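## Task

Lay exactly three rods in one straight line, end to end, so the line totals 14 cm. Rod length in cm follows colour: blue 1, magenta 2, grey 3, orange 4, lime 5, purple 6, red 7, green 8, pink 9, turquoise 10. All three must rest flat with their ends touching or nearly so. No second train may exist, and every rod outside the train must sit at least one rod-width from it. The train must stay intact without the robot holding it; finish by releasing and moving the gripper away.

## Robot and tools

Robot: one xArm5-style arm with a two-finger parallel gripper. There is only one arm, so every command is a single list. Five revolute joints: waist (turns the whole arm about a vertical base axis, counterclockwise from above as the angle rises), shoulder, elbow and wrist pitch (all bending in one vertical plane through the waist axis), and wrist roll (spins the gripper about the finger direction). Because of this the fingers can only tilt within that vertical plane; use wrist roll to line the jaws up with a rod.

Frame: the scene frame has its origin on the table top under the arm base, +z up, +x forward, +y to the left when facing +x. Positions are in metres. The base may be slightly tilted, and the reported hand position gets less accurate far from the base.

Gripper: fingers point along the gripper's +z axis and close along its y axis. end_effector_position is the pinch point, roughly 2 cm behind the fingertips with fingers shut; closing pushes the tips about 10 mm further out.

Tool execute_actions, argument actions: a list holding zero or one item, plus optional pictures (boolean, whether camera images come back).
- Empty list: no command, just returns the state.
- Move: {"rows": [[...], ...], "steps": n}. Up to 15 rows, steps 1 to 15 (default 15), each step 1/30 s. Row k is used on step k; if rows run out the last one repeats. Each row has 6 numbers in this order: waist, shoulder, elbow, wrist pitch, wrist roll, opening. The first five are absolute joint target angles in radians (the same values Joint positions prints), not offsets. Ranges: waist -6.283 to 6.283, shoulder -2.059 to 2.094, elbow -3.927 to 0.192, wrist pitch -1.693 to 3.142, wrist roll -6.283 to 6.283. The sixth is the gripper opening command, from -1 (closed) to +1 (fully open).
- Wait: {"steps": n} with no rows, n up to 300; nothing new is sent.
A call with a target more than 0.010 rad outside a joint's range (and beyond the current angle) is refused and nothing moves. True limits may differ by up to 0.010 rad; a target past the real end is clipped there, and the result may print "joint sent to its limit", possibly referring to an earlier move still running.

Motion limits: joint targets ramp at most 3.14 rad/s, with about 0.16 s to accelerate, and all joints arrive together. Each step the sent target stays within 0.623 rad of the measured angle, and targets that would shift the hand more than 70 mm from where it is are scaled back. So big moves take several calls. Between calls the arm keeps heading to the last row sent until it stalls or a step is HELD.

Result lines: end_effector_position (m), end_effector_quat_wxyz, linear and angular velocities; Joint positions and Joint velocities for the five joints (rad, rad/s) followed by finger-pad gap (m; 0.084 when fully open); grip_measured, the measured opening on the -1..1 command scale. "joint command not followed" means a clearance check altered or blocked targets (mounting blocks and posts count as the arm). HELD marks steps where the row was not fully sent. MOTOR HOT appears from 65 °C; at 80 °C an OVER-TEMPERATURE FAULT brakes the arm until it cools. Holding loads heats motors, even while idle.

Gripping: to keep a rod held, command an opening well under grip_measured; the bigger the gap, the harder the squeeze (about 24 N per pad max). Echoing grip_measured still presses lightly. Closing fast can overshoot force.

Torque fault: if contact torque hits a joint's limit (waist 47, shoulder 47, elbow 28.2, wrist pitch 18.8, wrist roll 18.8 N m, held weight included), the arm stops, backs that joint off slightly, pauses 10 s and drops the rest of the call.

Tool zoom_image: camera (one of cam_head_left, cam_head_right, cam_high, cam_low, cam_wrist) and region [x0, y0, x1, y1] in pixels of that camera's latest image, top-left origin, at most 504 by 504. All images are 504x504. cam_high looks down from about (0.25, 0.28, 0.77); the head cameras sit near (0.19, 0.52, 0.82) and (0.10, 0.44, 0.81); cam_low views from (1.52, -0.76, 0.32); cam_wrist rides on the gripper. Full calibration matrices were supplied and may be off by a few degrees and millimetres.

Tool read_manual: optional section, only "licences"; returns licence text, no motion.

Tool finished_scene: scene, the integer number of the current scene. Ends it irreversibly, reports success and gives the next task.

Avoid: pushing or dropping anything off the table (automatic failure), dropping or slamming rods, hard collisions, heavy pressing, and arm stops of any kind. Brief external tugs on held parts or nudges to loose rods may happen, so recheck the layout before finishing, then open and lift clear.

Each tool is called as name([rows], argument=value, ...), one row to a line, values as JSON.

## Session

execute_actions(actions=[])

Scene clock: 0.00 s of 5100.00 s.
end_effector_position=(+0.5056, -0.6057, +0.1570) grip_measured=+1.00 end_effector_quat_wxyz=(+0.309, +0.921, +0.074, +0.223) end_effector_velocity=(-0.000, -0.000, -0.000) end_effector_angular_velocity=(-0.000, +0.000, -0.000)
Joint positions: [-0.926  0.903 -1.728  0.055 -1.038  0.084]
Joint velocities: [-0.     0.     0.001 -0.001 -0.     0.   ]
Motor temperatures (°C, as the motors report them): [35 35 38 39 38]

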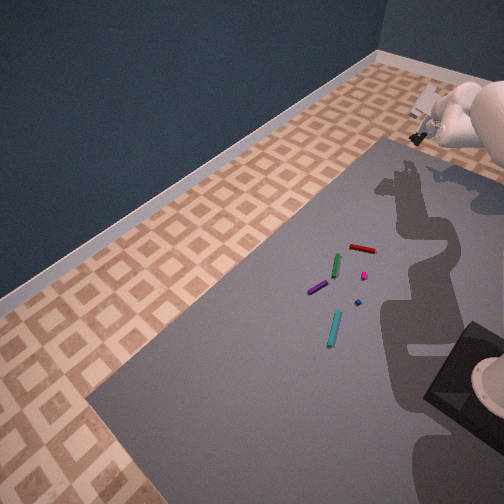

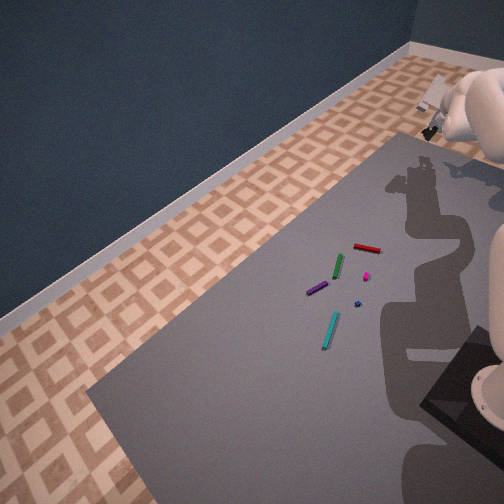

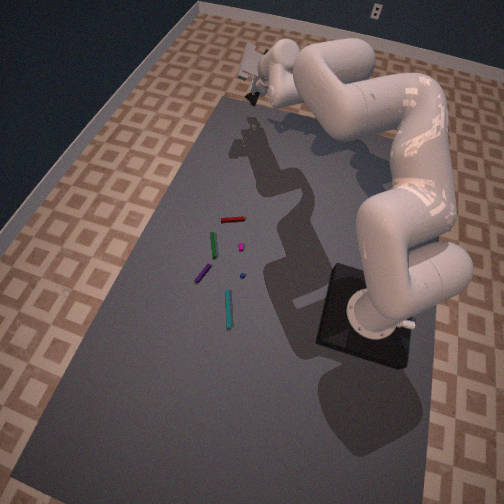

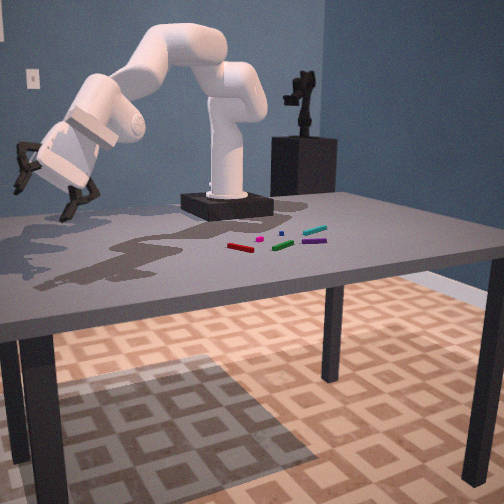

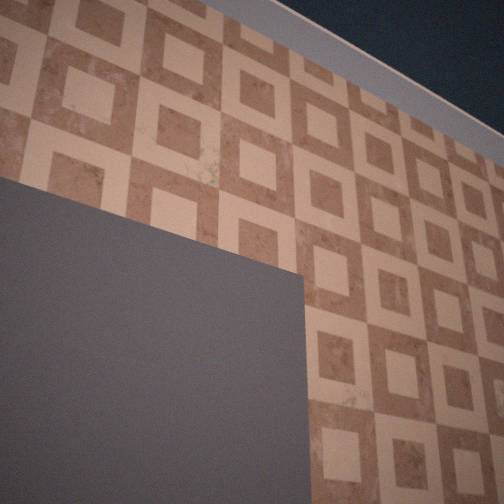

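zoom_image(camera="cam_high", region=[160, 200, 290, 330])

zoom_image(camera="cam_head_left", region=[280, 230, 410, 360])

Region (160, 200, 290, 330) of cam_high's 504x504 image, scaled by 3.877, with more detail than that image has.

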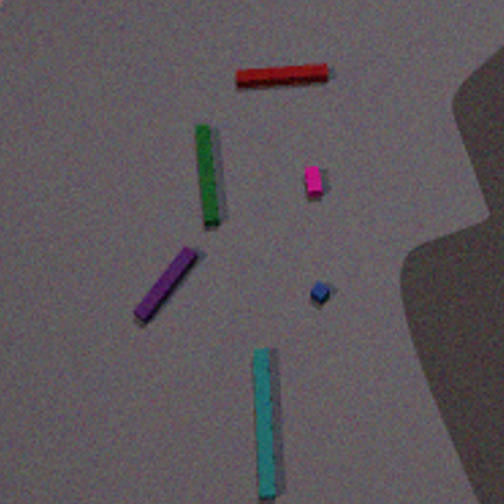

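Region (280, 230, 410, 360) of cam_head_left's 504x504 image, scaled by 3.877, with more detail than that image has.

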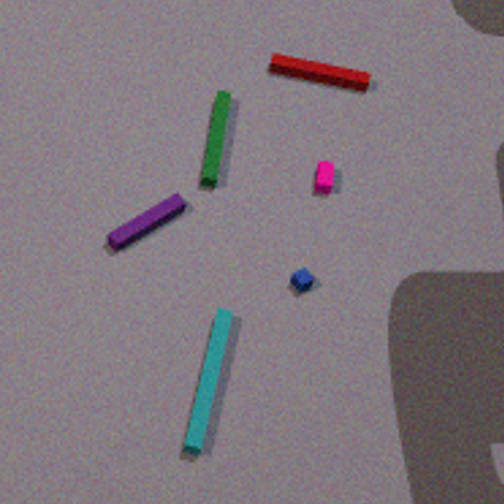

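execute_actions([
  {"rows":[[-0.17,-0.408,-0.804,1.212,0,1]],"steps":15},
], pictures=false)

execute_actions([
  {"steps":60},
])

Scene clock: 20.77 s of 5100.00 s.
end_effector_position=(+0.5665, -0.4586, +0.1623) grip_measured=+1.00 end_effector_quat_wxyz=(+0.198, +0.954, +0.077, +0.212) end_effector_velocity=(+0.077, +0.354, +0.011) end_effector_angular_velocity=(+0.485, +0.202, +0.063)
Joint positions: [-0.731  0.708 -1.533  0.25  -0.843  0.084]
Joint velocities: [ 0.443 -0.462  0.463  0.462  0.461 -0.   ]
Motor temperatures (°C, as the motors report them): [35 36 40 39 38]
Steps of this call (steps 1 to 90: nothing new was sent; then 17.27 s passed at rest; steps 91 to 105: all 15 steps of this action). Readings (joint positions):
91: [-0.926 0.903 -1.728 0.055 -1.037]
92: [-0.923 0.899 -1.724 0.060 -1.033]
94: [-0.900 0.874 -1.696 0.087 -1.006]
98: [-0.835 0.812 -1.638 0.146 -0.947]
105: the state above

Scene clock: 22.77 s of 5100.00 s.
end_effector_position=(+0.3541, -0.0414, +0.3040) grip_measured=+1.00 end_effector_quat_wxyz=(+0.002, +0.998, -0.059, +0.007) end_effector_velocity=(-0.001, +0.001, +0.001) end_effector_angular_velocity=(-0.000, -0.000, +0.001)
Joint positions: [-0.17  -0.407 -0.804  1.212 -0.     0.084]
Joint velocities: [ 0.002 -0.005  0.002  0.002  0.001 -0.   ]
Motor temperatures (°C, as the motors report them): [35 36 40 39 38]
Steps of this call (steps 1 to 60: the robot went on to your last target). Readings (joint positions):
1: [-0.717 0.692 -1.518 0.266 -0.827]
2: [-0.702 0.676 -1.502 0.282 -0.811]
4: [-0.673 0.643 -1.469 0.315 -0.778]
8: [-0.616 0.573 -1.399 0.385 -0.708]
60: the state above
camera_calibration (this result's frames):
cam_wrist: T_world_to_cam=[[-0.0956816, -0.995364, -0.00975468, 0.0306536], [-0.995301, 0.0958126, -0.0139849, 0.430059], [0.0148547, 0.00837075, -0.999855, 0.428216], [0, 0, 0, 1]] pos_world=[0.42461, -0.0142781, 0.434467]

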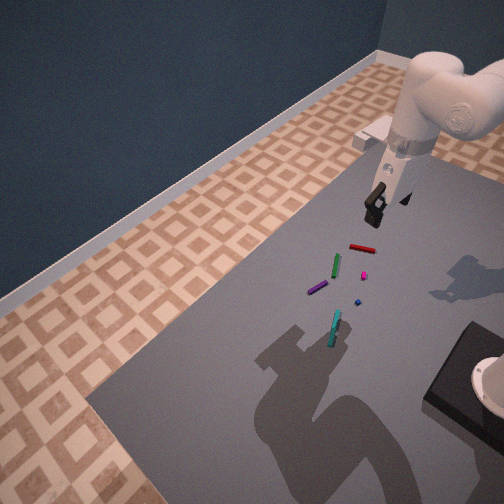

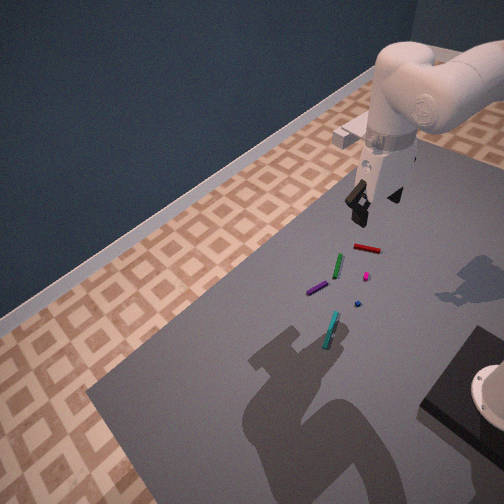

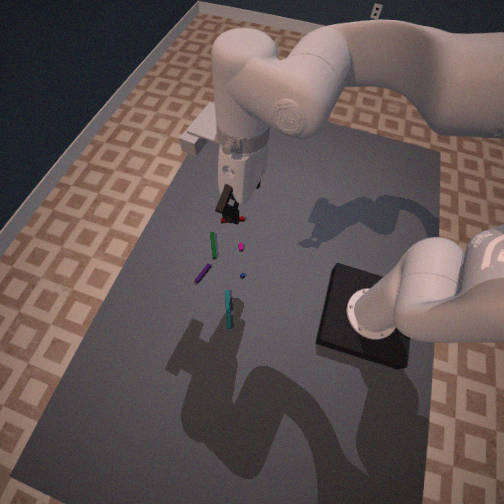

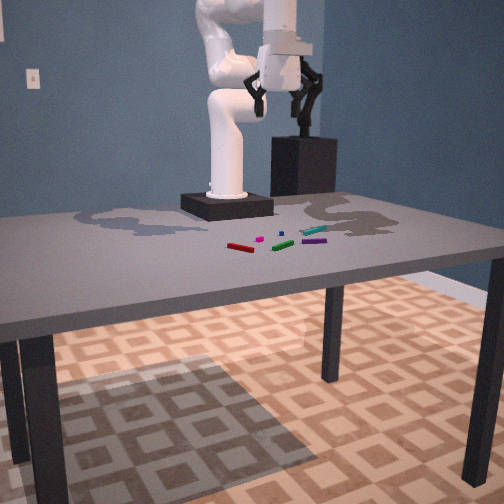

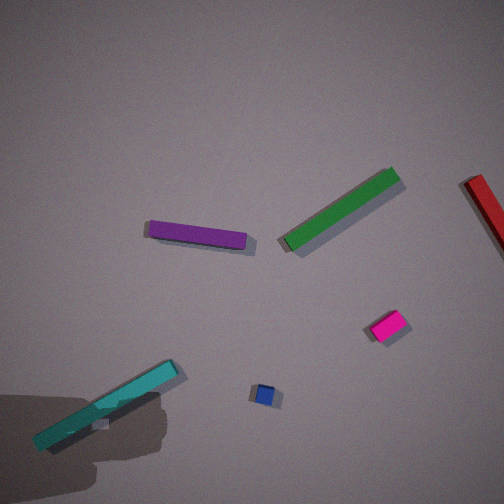

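execute_actions([
  {"rows":[[-0.009,0.216,-0.827,0.625,-1.29,0.2]],"steps":15},
], pictures=false)

execute_actions([
  {"steps":40},
])

Scene clock: 41.83 s of 5100.00 s.
end_effector_position=(+0.4219, -0.0105, +0.1944) grip_measured=+0.19 end_effector_quat_wxyz=(+0.003, +0.977, +0.212, +0.002) end_effector_velocity=(+0.102, +0.082, -0.267) end_effector_angular_velocity=(-0.010, +0.033, +1.644)
Joint positions: [-0.078 -0.051 -0.817  0.877 -0.454  0.052]
Joint velocities: [ 0.201  0.784 -0.026 -0.732 -1.443 -0.001]
Motor temperatures (°C, as the motors report them): [35 36 41 39 38]
Steps of this call (steps 1 to 15: the robot went on to your last target; steps 16 to 90: nothing new was sent; then 15.57 s passed at rest; steps 91 to 105: all 15 steps of this action). Readings (joint positions):
91: [-0.170 -0.408 -0.804 1.212 -0.000]
92: [-0.169 -0.405 -0.805 1.207 -0.005]
94: [-0.159 -0.367 -0.810 1.168 -0.047]
98: [-0.127 -0.241 -0.809 1.056 -0.174]
105: the state above

Scene clock: 43.17 s of 5100.00 s.
end_effector_position=(+0.4446, +0.0192, +0.0998) grip_measured=+0.19 end_effector_quat_wxyz=(+0.002, +0.786, +0.618, -0.001) end_effector_velocity=(-0.001, -0.000, -0.001) end_effector_angular_velocity=(-0.000, +0.003, -0.000)
Joint positions: [-0.009  0.216 -0.827  0.625 -1.29   0.052]
Joint velocities: [0.    0.001 0.002 0.    0.    0.   ]
Motor temperatures (°C, as the motors report them): [35 36 41 39 38]
Steps of this call (steps 1 to 40: the robot went on to your last target). Readings (joint positions):
1: [-0.071 -0.026 -0.818 0.853 -0.504]
2: [-0.065 -0.000 -0.819 0.829 -0.557]
4: [-0.052 0.049 -0.821 0.782 -0.677]
8: [-0.029 0.139 -0.824 0.698 -0.967]
40: the state above
camera_calibration (this result's frames):
cam_wrist: T_world_to_cam=[[0.976741, -0.21411, -0.0115542, -0.393916], [-0.21406, -0.976805, 0.00541636, 0.182842], [-0.0124459, -0.00281708, -0.999919, 0.234569], [0, 0, 0, 1]] pos_world=[0.426813, 0.0949208, 0.229008]

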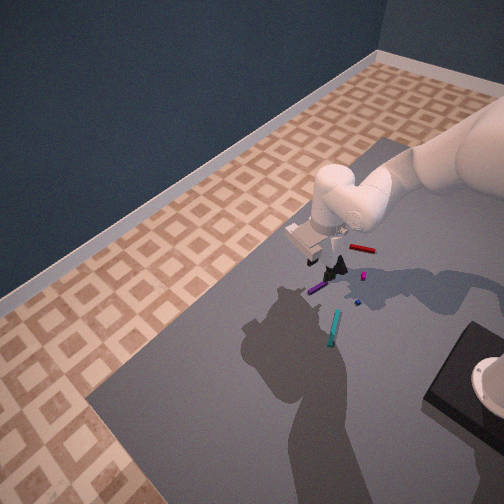

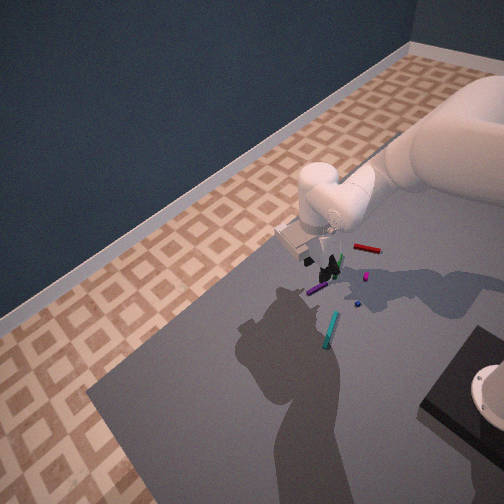

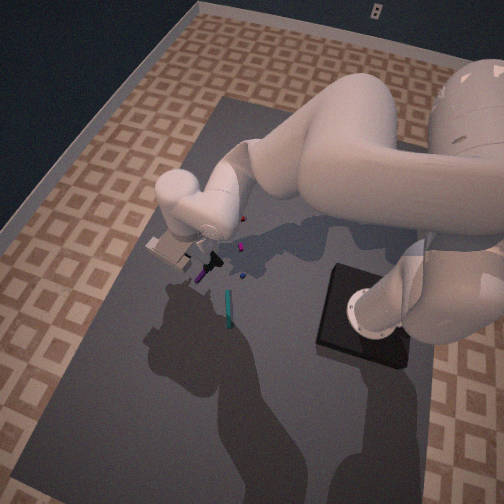

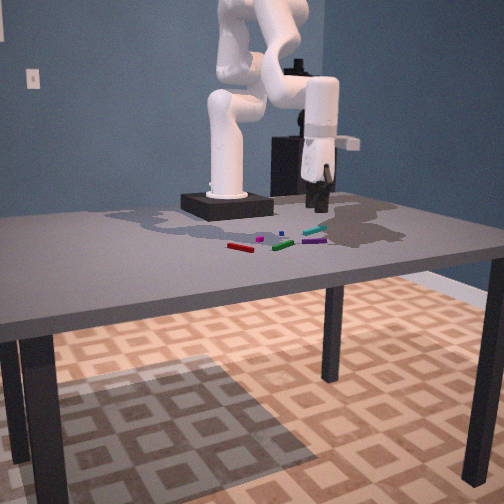

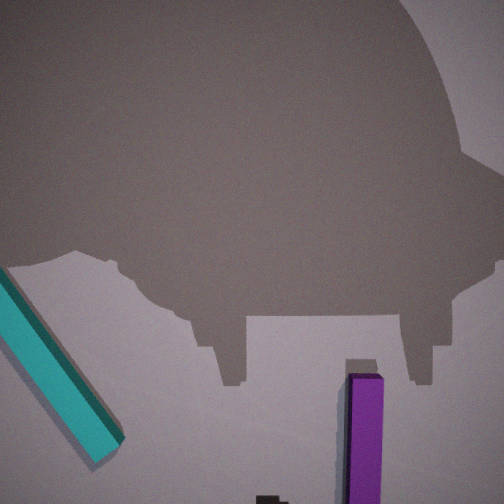

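execute_actions([
  {"rows":[[-0.009,0.426,-0.833,0.421,-1.29,0.0]],"steps":15},
], pictures=false)

execute_actions([
  {"rows":[[-0.009,0.426,-0.833,0.421,-1.29,-0.3],[-0.009,0.426,-0.833,0.421,-1.29,-0.4],[-0.009,0.426,-0.833,0.421,-1.29,-0.5],[-0.009,0.426,-0.833,0.421,-1.29,-0.6],[-0.009,0.426,-0.833,0.421,-1.29,-0.7],[-0.009,0.426,-0.833,0.421,-1.29,-0.8],[-0.009,0.426,-0.833,0.421,-1.29,-0.9],[-0.009,0.426,-0.833,0.421,-1.29,-1]],"steps":15},
])

Scene clock: 48.63 s of 5100.00 s.
end_effector_position=(+0.4464, +0.0189, +0.0249) grip_measured=-0.01 end_effector_quat_wxyz=(+0.003, +0.786, +0.618, -0.001) end_effector_velocity=(+0.005, +0.001, -0.012) end_effector_angular_velocity=(+0.001, -0.019, +0.001)
Joint positions: [-0.009  0.421 -0.834  0.426 -1.29   0.044]
Joint velocities: [ 0.002  0.039 -0.006 -0.052  0.001 -0.   ]
Motor temperatures (°C, as the motors report them): [35 36 41 39 38]
Steps of this call (steps 1 to 15: the robot went on to your last target; steps 16 to 90: nothing new was sent; then 1.97 s passed at rest; steps 91 to 105: all 15 steps of this action). Readings (joint positions):
91: [-0.009 0.216 -0.827 0.625 -1.290]
92: [-0.009 0.219 -0.828 0.620 -1.290]
94: [-0.009 0.257 -0.833 0.579 -1.290]
98: [-0.009 0.375 -0.828 0.475 -1.290]
105: the state above

Scene clock: 49.13 s of 5100.00 s.
end_effector_position=(+0.4458, +0.0189, +0.0229) grip_measured=-0.78 end_effector_quat_wxyz=(+0.002, +0.786, +0.618, -0.001) end_effector_velocity=(+0.001, +0.000, +0.000) end_effector_angular_velocity=(+0.000, -0.001, +0.001)
Joint positions: [-0.009  0.425 -0.833  0.421 -1.29   0.01 ]
Joint velocities: [ 0.     0.    -0.001  0.    -0.001 -0.   ]
Motor temperatures (°C, as the motors report them): [35 36 41 39 38]
Steps of this call (steps 1 to 15: all 15 steps of this action). Readings (joint positions):
1: [-0.009 0.422 -0.834 0.424 -1.290]
2: [-0.009 0.423 -0.834 0.423 -1.290]
4: [-0.009 0.424 -0.833 0.422 -1.290]
8: [-0.009 0.425 -0.833 0.421 -1.290]
15: the state above
camera_calibration (this result's frames):
cam_wrist: T_world_to_cam=[[0.976752, -0.214101, -0.0108095, -0.39611], [-0.214055, -0.976808, 0.00521949, 0.183183], [-0.0116763, -0.00278431, -0.999928, 0.15734], [0, 0, 0, 1]] pos_world=[0.427949, 0.0945648, 0.152091]

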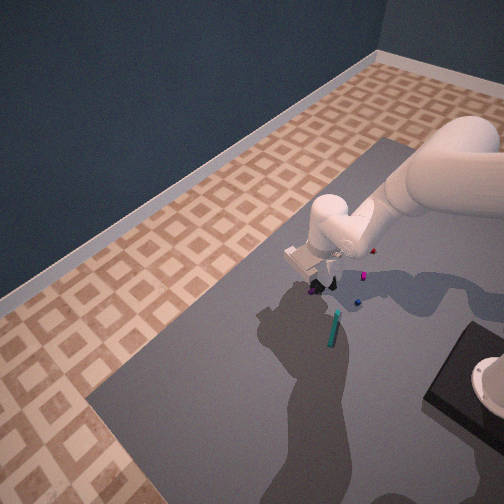

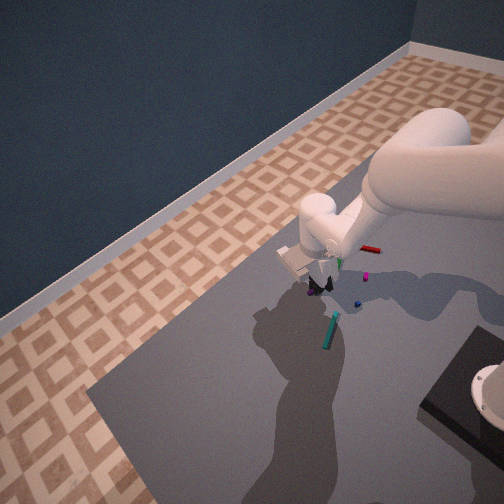

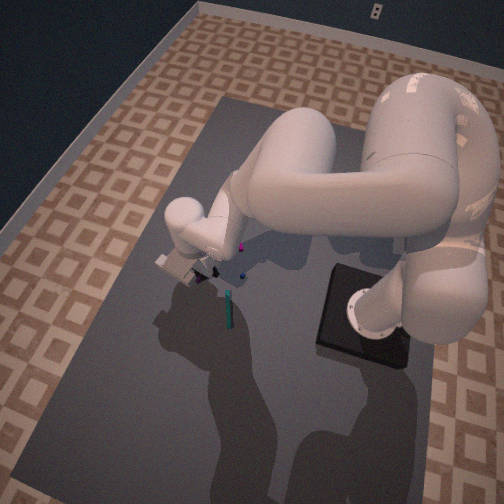

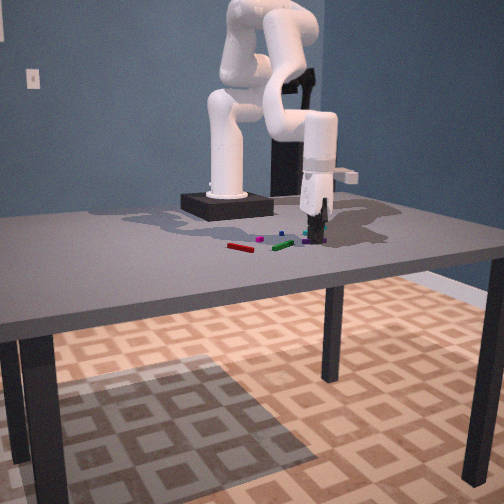

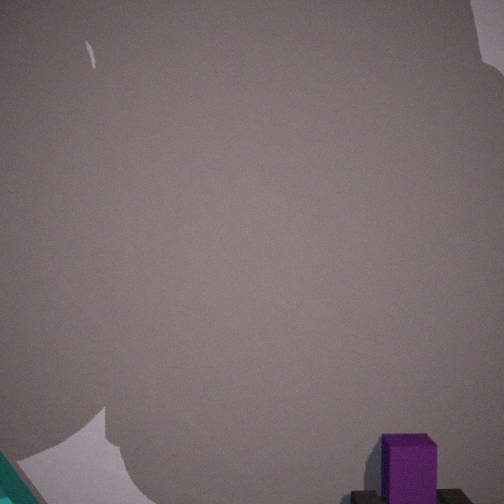

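execute_actions([
  {"rows":[[-0.009,0.3,-0.83,0.544,-1.29,-1]],"steps":10},
], pictures=false)

execute_actions([
  {"rows":[[-0.541,0.252,-0.716,0.478,-0.904,-1]],"steps":15},
], pictures=false)

execute_actions([
  {"steps":30},
])

Scene clock: 55.27 s of 5100.00 s.
end_effector_position=(+0.4485, +0.0193, +0.0656) grip_measured=-0.78 end_effector_quat_wxyz=(+0.003, +0.786, +0.618, +0.000) end_effector_velocity=(-0.024, -0.001, +0.030) end_effector_angular_velocity=(-0.003, +0.060, -0.001)
Joint positions: [-0.009  0.312 -0.832  0.531 -1.29   0.01 ]
Joint velocities: [-0.001 -0.115  0.035  0.141 -0.    -0.   ]
Motor temperatures (°C, as the motors report them): [35 36 40 39 38]
Steps of this call (steps 1 to 15: the robot went on to your last target; steps 16 to 90: nothing new was sent; then 2.80 s passed at rest; steps 91 to 100: all 10 steps of this action). Readings (joint positions):
91: [-0.009 0.426 -0.833 0.421 -1.290]
92: [-0.009 0.423 -0.833 0.426 -1.290]
94: [-0.009 0.394 -0.826 0.460 -1.290]
98: [-0.009 0.324 -0.833 0.518 -1.290]
100: the state above

Scene clock: 55.77 s of 5100.00 s.
end_effector_position=(+0.4125, -0.1189, +0.0625) grip_measured=-0.78 end_effector_quat_wxyz=(+0.000, +0.926, +0.378, -0.000) end_effector_velocity=(-0.132, -0.304, -0.009) end_effector_angular_velocity=(+0.011, -0.005, -1.318)
Joint positions: [-0.332  0.274 -0.761  0.501 -1.056  0.01 ]
Joint velocities: [-0.765 -0.079  0.163 -0.085  0.553 -0.   ]
Motor temperatures (°C, as the motors report them): [35 36 40 39 38]
Steps of this call (steps 1 to 15: all 15 steps of this action). Readings (joint positions):
1: [-0.009 0.309 -0.831 0.535 -1.290]
2: [-0.012 0.306 -0.829 0.536 -1.286]
4: [-0.048 0.302 -0.821 0.533 -1.258]
8: [-0.156 0.292 -0.798 0.521 -1.184]
15: the state above

Scene clock: 56.77 s of 5100.00 s.
end_effector_position=(+0.3687, -0.1963, +0.0599) grip_measured=-0.78 end_effector_quat_wxyz=(-0.001, +0.979, +0.206, +0.001) end_effector_velocity=(-0.001, -0.000, -0.000) end_effector_angular_velocity=(+0.000, +0.001, -0.002)
Joint positions: [-0.541  0.252 -0.716  0.478 -0.904  0.01 ]
Joint velocities: [-0.002 -0.     0.001  0.     0.     0.   ]
Motor temperatures (°C, as the motors report them): [35 36 40 39 38]
Steps of this call (steps 1 to 30: the robot went on to your last target). Readings (joint positions):
1: [-0.358 0.271 -0.755 0.499 -1.037]
2: [-0.384 0.269 -0.750 0.496 -1.018]
4: [-0.435 0.263 -0.739 0.490 -0.981]
8: [-0.511 0.255 -0.722 0.482 -0.928]
30: the state above
The arm was judged still, so your last target was given up. Only a new action makes it travel on or press farther. Fingers that are still opening or closing keep moving.
camera_calibration (this result's frames):
cam_wrist: T_world_to_cam=[[0.423452, -0.905811, -0.0139336, -0.298034], [-0.90591, -0.423464, -0.00219829, 0.320425], [-0.00390914, 0.0135534, -0.999901, 0.193204], [0, 0, 0, 1]] pos_world=[0.417235, -0.136893, 0.189736]

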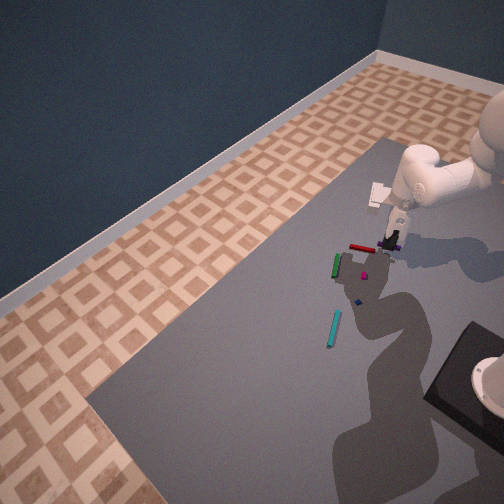

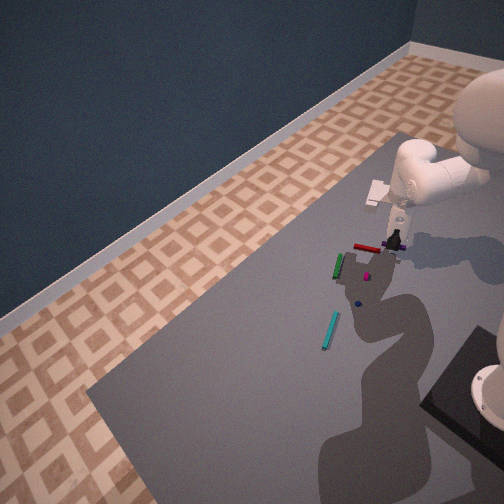

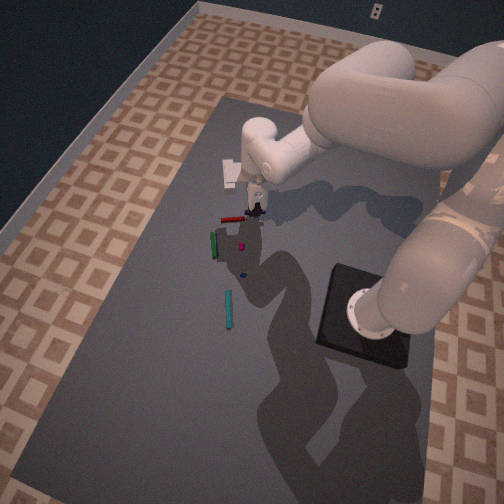

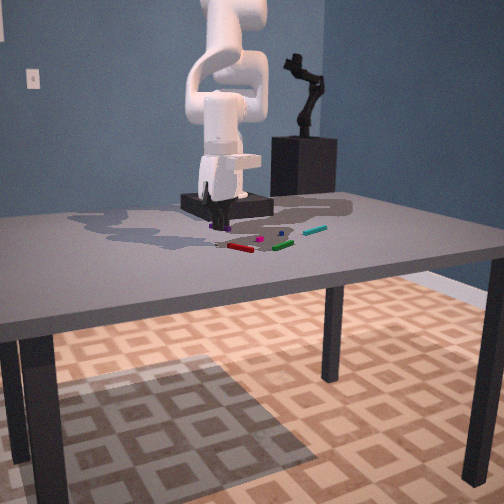

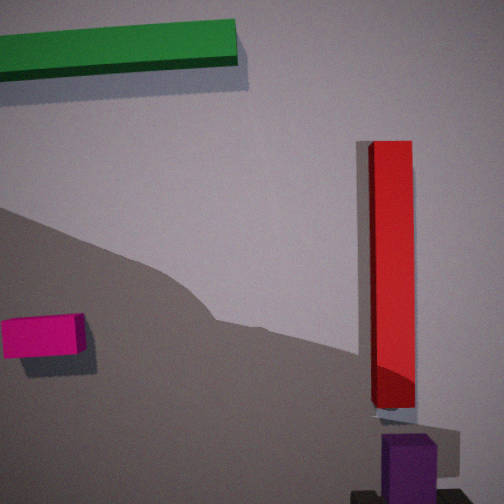

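execute_actions([
  {"rows":[[-0.55,0.329,-0.729,0.414,-0.92,-1]],"steps":15},
], pictures=false)

execute_actions([
  {"steps":12},
])

Scene clock: 63.63 s of 5100.00 s.
end_effector_position=(+0.3692, -0.2007, +0.0366) grip_measured=-0.78 end_effector_quat_wxyz=(-0.001, +0.978, +0.209, +0.001) end_effector_velocity=(-0.001, -0.000, -0.004) end_effector_angular_velocity=(+0.001, +0.002, +0.001)
Joint positions: [-0.55   0.327 -0.729  0.415 -0.92   0.01 ]
Joint velocities: [-0.001  0.013 -0.001 -0.009 -0.002  0.   ]
Motor temperatures (°C, as the motors report them): [35 36 40 39 38]
Steps of this call (steps 1 to 90: nothing new was sent; then 3.37 s passed at rest; steps 91 to 105: all 15 steps of this action). Readings (joint positions):
91: [-0.541 0.252 -0.716 0.478 -0.904]
92: [-0.541 0.255 -0.717 0.474 -0.905]
94: [-0.544 0.278 -0.722 0.455 -0.910]
98: [-0.549 0.316 -0.725 0.427 -0.917]
105: the state above

Scene clock: 64.03 s of 5100.00 s.
end_effector_position=(+0.3690, -0.2007, +0.0361) grip_measured=-0.78 end_effector_quat_wxyz=(-0.001, +0.978, +0.209, +0.001) end_effector_velocity=(+0.000, +0.001, -0.000) end_effector_angular_velocity=(-0.000, -0.000, +0.002)
Joint positions: [-0.55   0.329 -0.729  0.414 -0.92   0.01 ]
Joint velocities: [ 0.001  0.001  0.    -0.001 -0.     0.   ]
Motor temperatures (°C, as the motors report them): [35 36 40 39 38]
Steps of this call (steps 1 to 12: the robot went on to your last target). Readings (joint positions):
1: [-0.550 0.328 -0.729 0.415 -0.920]
2: [-0.550 0.328 -0.729 0.415 -0.920]
4: [-0.550 0.328 -0.729 0.414 -0.920]
8: [-0.550 0.329 -0.729 0.414 -0.920]
12: the state above
camera_calibration (this result's frames):
cam_wrist: T_world_to_cam=[[0.429672, -0.902878, -0.0139259, -0.304199], [-0.902977, -0.429683, -0.00235489, 0.316445], [-0.00385752, 0.0135866, -0.9999, 0.169417], [0, 0, 0, 1]] pos_world=[0.417102, -0.140985, 0.165909]

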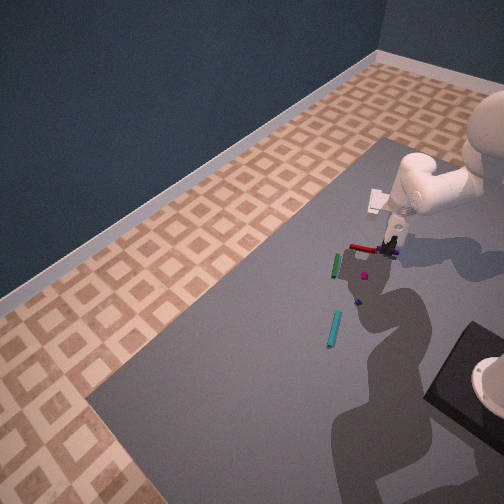

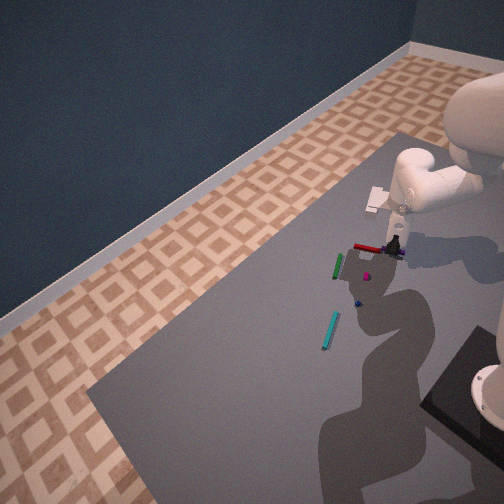

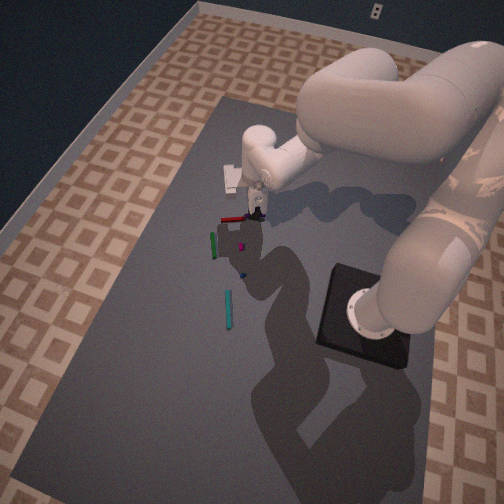

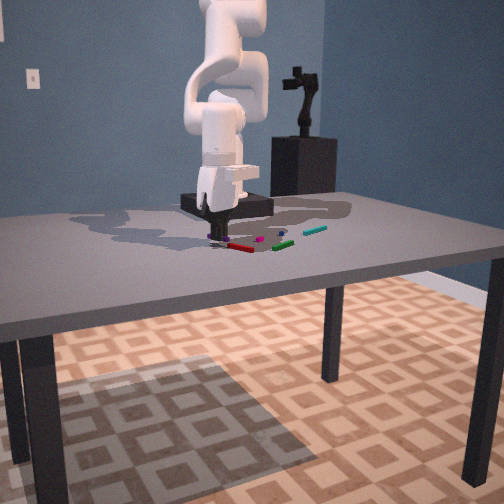

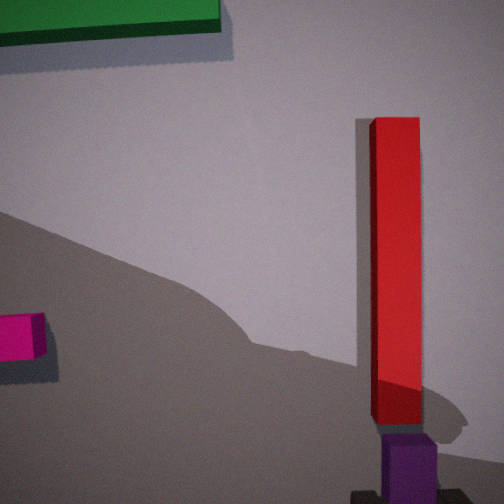

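execute_actions([
  {"rows":[[-0.55,0.368,-0.7336,0.38,-0.92,-1]],"steps":15},
], pictures=false)

execute_actions([
  {"rows":[[-0.55,0.368,-0.7336,0.38,-0.92,-1],[-0.55,0.368,-0.7336,0.38,-0.92,-1],[-0.55,0.368,-0.7336,0.38,-0.92,-1],[-0.55,0.368,-0.7336,0.38,-0.92,-0.75],[-0.55,0.368,-0.7336,0.38,-0.92,-0.65],[-0.55,0.368,-0.7336,0.38,-0.92,-0.5],[-0.55,0.368,-0.7336,0.38,-0.92,-0.3]],"steps":15},
])

Scene clock: 70.57 s of 5100.00 s.
end_effector_position=(+0.3690, -0.2007, +0.0237) grip_measured=-0.78 end_effector_quat_wxyz=(-0.001, +0.978, +0.209, +0.001) end_effector_velocity=(-0.001, -0.000, -0.002) end_effector_angular_velocity=(+0.001, +0.001, -0.002)
Joint positions: [-0.55   0.367 -0.734  0.381 -0.92   0.01 ]
Joint velocities: [-0.002  0.006  0.001 -0.006 -0.     0.   ]
Motor temperatures (°C, as the motors report them): [35 36 40 39 38]
Steps of this call (steps 1 to 15: the robot went on to your last target; steps 16 to 90: nothing new was sent; then 3.03 s passed at rest; steps 91 to 105: all 15 steps of this action). Readings (joint positions):
91: [-0.550 0.329 -0.729 0.414 -0.920]
92: [-0.550 0.332 -0.730 0.411 -0.920]
94: [-0.550 0.344 -0.732 0.400 -0.920]
98: [-0.550 0.362 -0.732 0.386 -0.920]
105: the state above

Scene clock: 71.07 s of 5100.00 s.
end_effector_position=(+0.3689, -0.2006, +0.0234) grip_measured=-0.33 end_effector_quat_wxyz=(-0.001, +0.978, +0.209, +0.001) end_effector_velocity=(-0.001, -0.000, -0.000) end_effector_angular_velocity=(+0.001, +0.002, -0.002)
Joint positions: [-0.55   0.368 -0.734  0.38  -0.92   0.03 ]
Joint velocities: [-0.002  0.001  0.     0.001 -0.     0.006]
Motor temperatures (°C, as the motors report them): [35 36 40 39 38]
Steps of this call (steps 1 to 15: all 15 steps of this action). Readings (joint positions):
1: [-0.550 0.367 -0.734 0.380 -0.920]
2: [-0.550 0.368 -0.734 0.380 -0.920]
4: [-0.550 0.368 -0.734 0.380 -0.920]
8: [-0.550 0.368 -0.734 0.380 -0.920]
15: the state above
camera_calibration (this result's frames):
cam_wrist: T_world_to_cam=[[0.429662, -0.902877, -0.0142923, -0.304226], [-0.90298, -0.429678, -0.00208882, 0.316349], [-0.00425511, 0.0138031, -0.999896, 0.156924], [0, 0, 0, 1]] pos_world=[0.417039, -0.140917, 0.15322]

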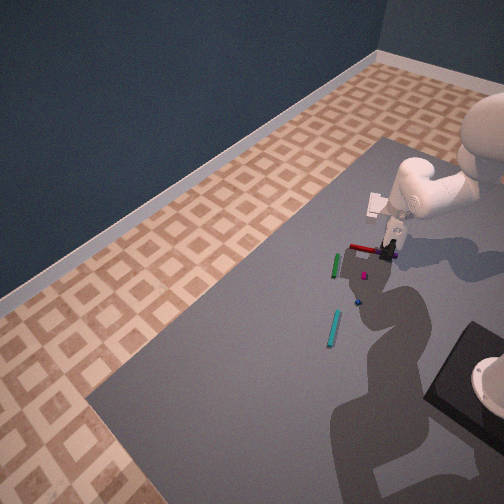

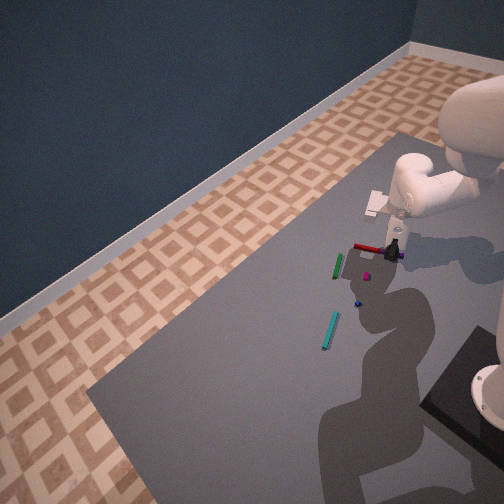

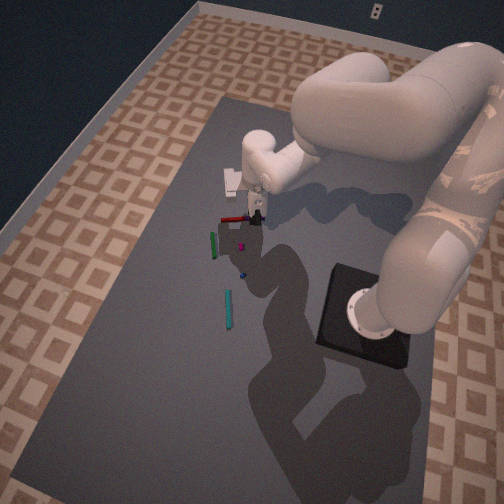

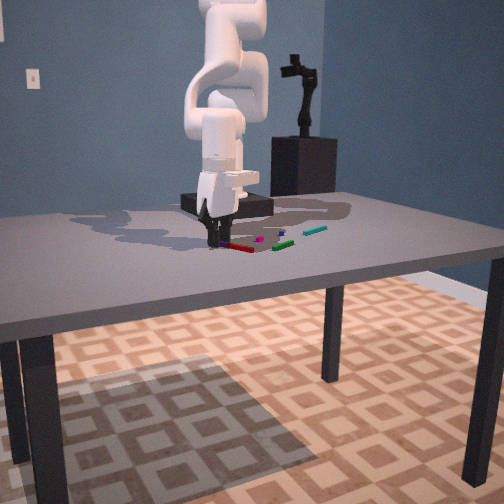

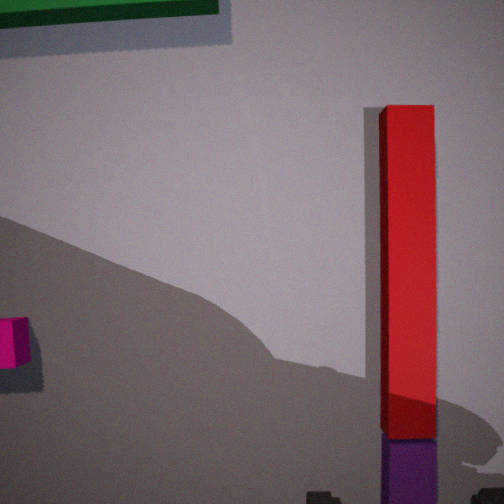

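execute_actions([
  {"rows":[[-0.55,0.252,-0.716,0.478,-0.92,-0.3]],"steps":9},
], pictures=false)

execute_actions([
  {"rows":[[-0.081,-0.052,-0.3966,0.4626,0.222,-0.3]],"steps":15},
], pictures=false)

execute_actions([
  {"steps":30},
])

Scene clock: 77.77 s of 5100.00 s.
end_effector_position=(+0.3691, -0.2008, +0.0565) grip_measured=-0.32 end_effector_quat_wxyz=(+0.001, +0.978, +0.209, +0.003) end_effector_velocity=(-0.017, +0.009, +0.041) end_effector_angular_velocity=(+0.017, +0.031, -0.001)
Joint positions: [-0.55   0.266 -0.721  0.463 -0.92   0.03 ]
Joint velocities: [-0.001 -0.154  0.043  0.147  0.    -0.   ]
Motor temperatures (°C, as the motors report them): [35 36 40 39 38]
Steps of this call (steps 1 to 15: the robot went on to your last target; steps 16 to 90: nothing new was sent; then 3.40 s passed at rest; steps 91 to 99: all 9 steps of this action). Readings (joint positions):
91: [-0.550 0.368 -0.734 0.380 -0.920]
92: [-0.550 0.364 -0.733 0.384 -0.920]
94: [-0.550 0.334 -0.726 0.412 -0.920]
98: [-0.550 0.273 -0.722 0.458 -0.920]
99: the state above

Scene clock: 78.27 s of 5100.00 s.
end_effector_position=(+0.3551, -0.0714, +0.0752) grip_measured=-0.32 end_effector_quat_wxyz=(+0.001, +0.995, +0.098, +0.000) end_effector_velocity=(-0.081, +0.270, +0.026) end_effector_angular_velocity=(-0.007, +0.002, -1.150)
Joint positions: [-0.25   0.06  -0.512  0.466 -0.395  0.03 ]
Joint velocities: [ 0.686 -0.455  0.47  -0.012  1.836 -0.   ]
Motor temperatures (°C, as the motors report them): [35 36 40 39 38]
Steps of this call (steps 1 to 15: all 15 steps of this action). Readings (joint positions):
1: [-0.550 0.262 -0.719 0.467 -0.920]
2: [-0.547 0.257 -0.716 0.470 -0.915]
4: [-0.518 0.235 -0.694 0.470 -0.872]
8: [-0.414 0.169 -0.625 0.469 -0.731]
15: the state above

Scene clock: 79.27 s of 5100.00 s.
end_effector_position=(+0.3289, -0.0095, +0.0798) grip_measured=-0.32 end_effector_quat_wxyz=(+0.002, +0.992, -0.125, +0.000) end_effector_velocity=(+0.001, +0.001, +0.001) end_effector_angular_velocity=(-0.000, -0.002, +0.002)
Joint positions: [-0.081 -0.052 -0.397  0.463  0.222  0.03 ]
Joint velocities: [ 0.002 -0.    -0.001  0.     0.001 -0.   ]
Motor temperatures (°C, as the motors report them): [35 36 40 39 38]
Steps of this call (steps 1 to 30: the robot went on to your last target). Readings (joint positions):
1: [-0.228 0.045 -0.497 0.465 -0.331]
2: [-0.205 0.030 -0.482 0.465 -0.261]
4: [-0.163 0.003 -0.453 0.464 -0.113]
8: [-0.105 -0.036 -0.413 0.463 0.119]
30: the state above
The arm was judged still, so your last target was given up. Only a new action makes it travel on or press farther. Fingers that are still opening or closing keep moving.
camera_calibration (this result's frames):
cam_wrist: T_world_to_cam=[[-0.226919, -0.973873, -0.00894531, 0.101122], [-0.973909, 0.226935, -0.000870117, 0.392008], [0.00287739, 0.00851448, -0.99996, 0.208129], [0, 0, 0, 1]] pos_world=[0.404128, 0.00774713, 0.209367]

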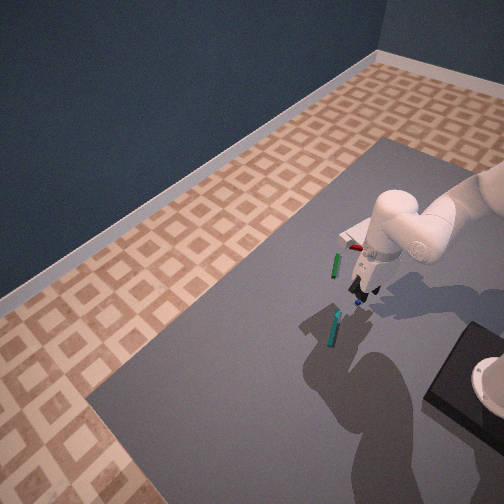

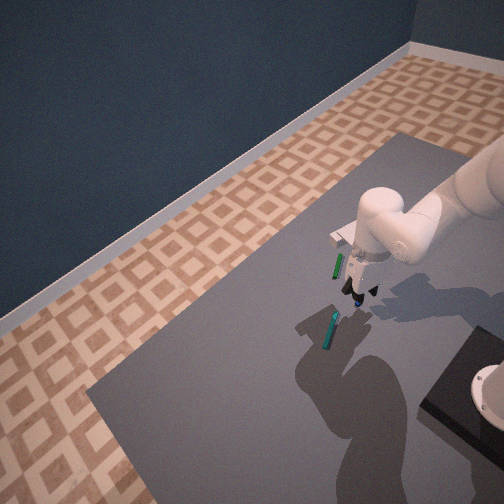

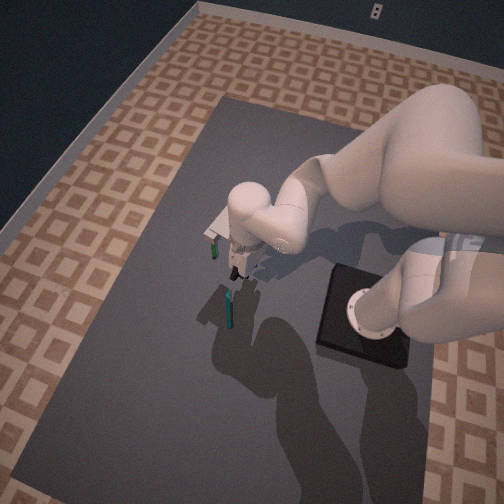

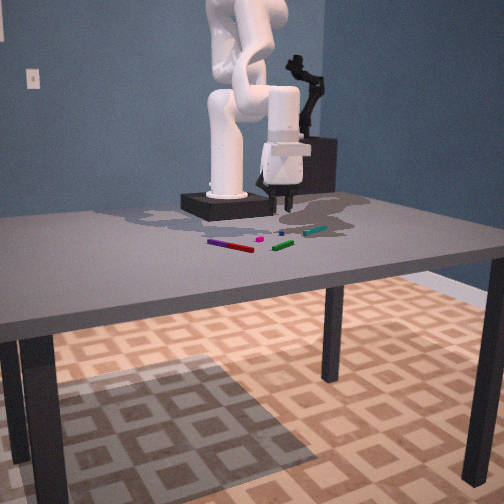

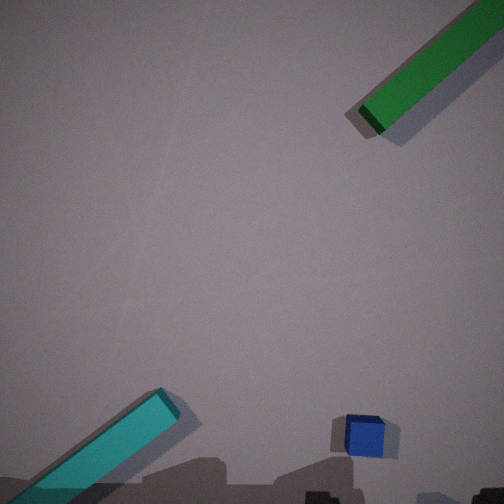

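execute_actions([
  {"rows":[[-0.081,0.1766,-0.4067,0.2441,0.26,-0.3]],"steps":15},
], pictures=false)

execute_actions([
  {"rows":[[-0.081,0.1766,-0.4067,0.2441,0.26,-0.3],[-0.081,0.1766,-0.4067,0.2441,0.26,-0.3],[-0.081,0.1766,-0.4067,0.2441,0.26,-0.3],[-0.081,0.1766,-0.4067,0.2441,0.26,-0.4],[-0.081,0.1766,-0.4067,0.2441,0.26,-0.5],[-0.081,0.1766,-0.4067,0.2441,0.26,-0.6],[-0.081,0.1766,-0.4067,0.2441,0.26,-0.7],[-0.081,0.1766,-0.4067,0.2441,0.26,-0.8],[-0.081,0.1766,-0.4067,0.2441,0.26,-0.9],[-0.081,0.1766,-0.4067,0.2441,0.26,-1]],"steps":15},
])

Scene clock: 86.00 s of 5100.00 s.
end_effector_position=(+0.3295, -0.0098, +0.0242) grip_measured=-0.32 end_effector_quat_wxyz=(+0.002, +0.990, -0.144, +0.001) end_effector_velocity=(+0.003, -0.000, -0.009) end_effector_angular_velocity=(-0.000, -0.013, -0.008)
Joint positions: [-0.081  0.172 -0.407  0.248  0.259  0.03 ]
Joint velocities: [ 0.     0.041 -0.006 -0.048  0.008 -0.   ]
Motor temperatures (°C, as the motors report them): [35 36 40 39 38]
Steps of this call (steps 1 to 90: nothing new was sent; then 3.23 s passed at rest; steps 91 to 105: all 15 steps of this action). Readings (joint positions):
91: [-0.081 -0.052 -0.397 0.462 0.222]
92: [-0.081 -0.048 -0.397 0.458 0.223]
94: [-0.081 -0.008 -0.401 0.415 0.230]
98: [-0.081 0.124 -0.402 0.299 0.251]
105: the state above

Scene clock: 86.50 s of 5100.00 s.
end_effector_position=(+0.3291, -0.0098, +0.0229) grip_measured=-0.79 end_effector_quat_wxyz=(+0.002, +0.990, -0.144, +0.001) end_effector_velocity=(-0.000, +0.001, -0.000) end_effector_angular_velocity=(-0.000, +0.000, +0.002)
Joint positions: [-0.081  0.176 -0.407  0.244  0.26   0.009]
Joint velocities: [ 0.002  0.001  0.001 -0.001  0.     0.   ]
Motor temperatures (°C, as the motors report them): [35 36 40 39 38]
Steps of this call (steps 1 to 15: all 15 steps of this action). Readings (joint positions):
1: [-0.081 0.173 -0.407 0.247 0.259]
2: [-0.081 0.174 -0.407 0.246 0.260]
4: [-0.081 0.175 -0.407 0.245 0.260]
8: [-0.081 0.176 -0.407 0.244 0.260]
15: the state above
camera_calibration (this result's frames):
cam_wrist: T_world_to_cam=[[-0.263724, -0.964555, -0.0090844, 0.11264], [-0.964591, 0.263747, -0.0013954, 0.389462], [0.00374192, 0.00839473, -0.999958, 0.150949], [0, 0, 0, 1]] pos_world=[0.404813, 0.00466102, 0.15251]

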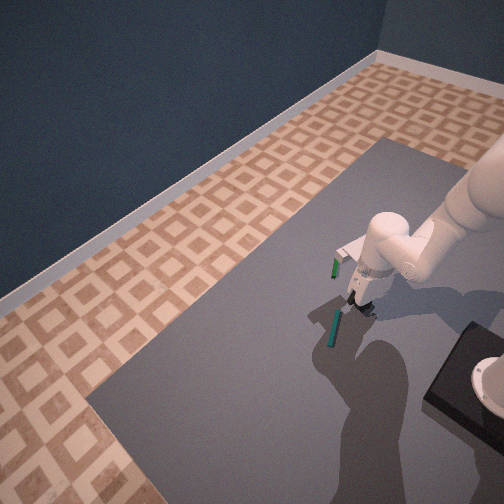

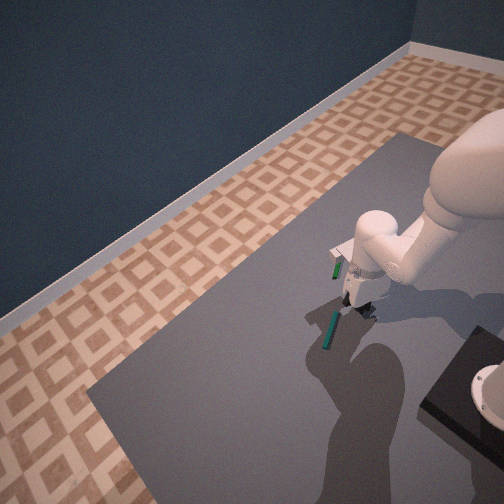

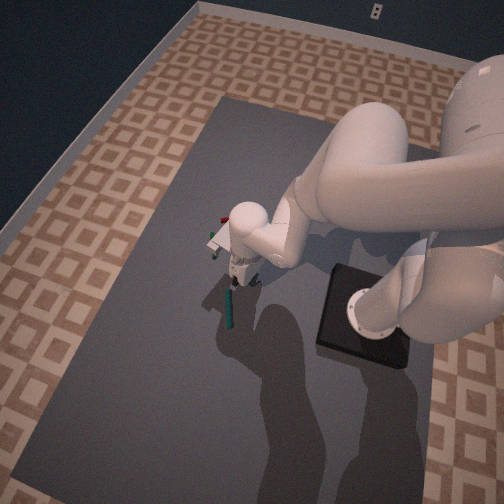

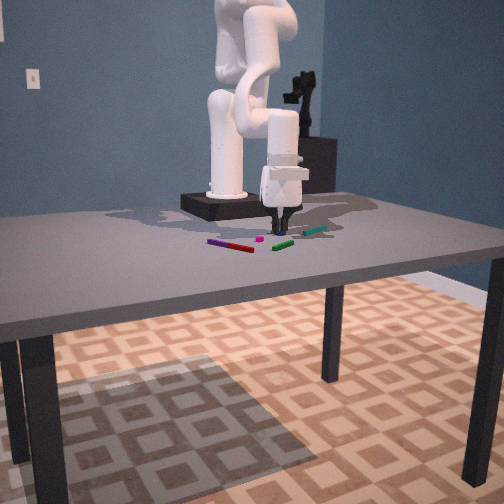

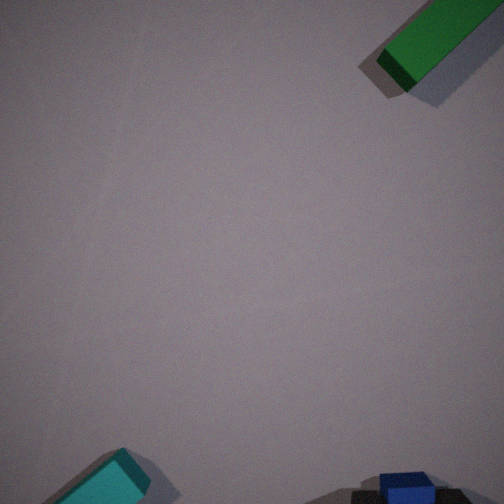

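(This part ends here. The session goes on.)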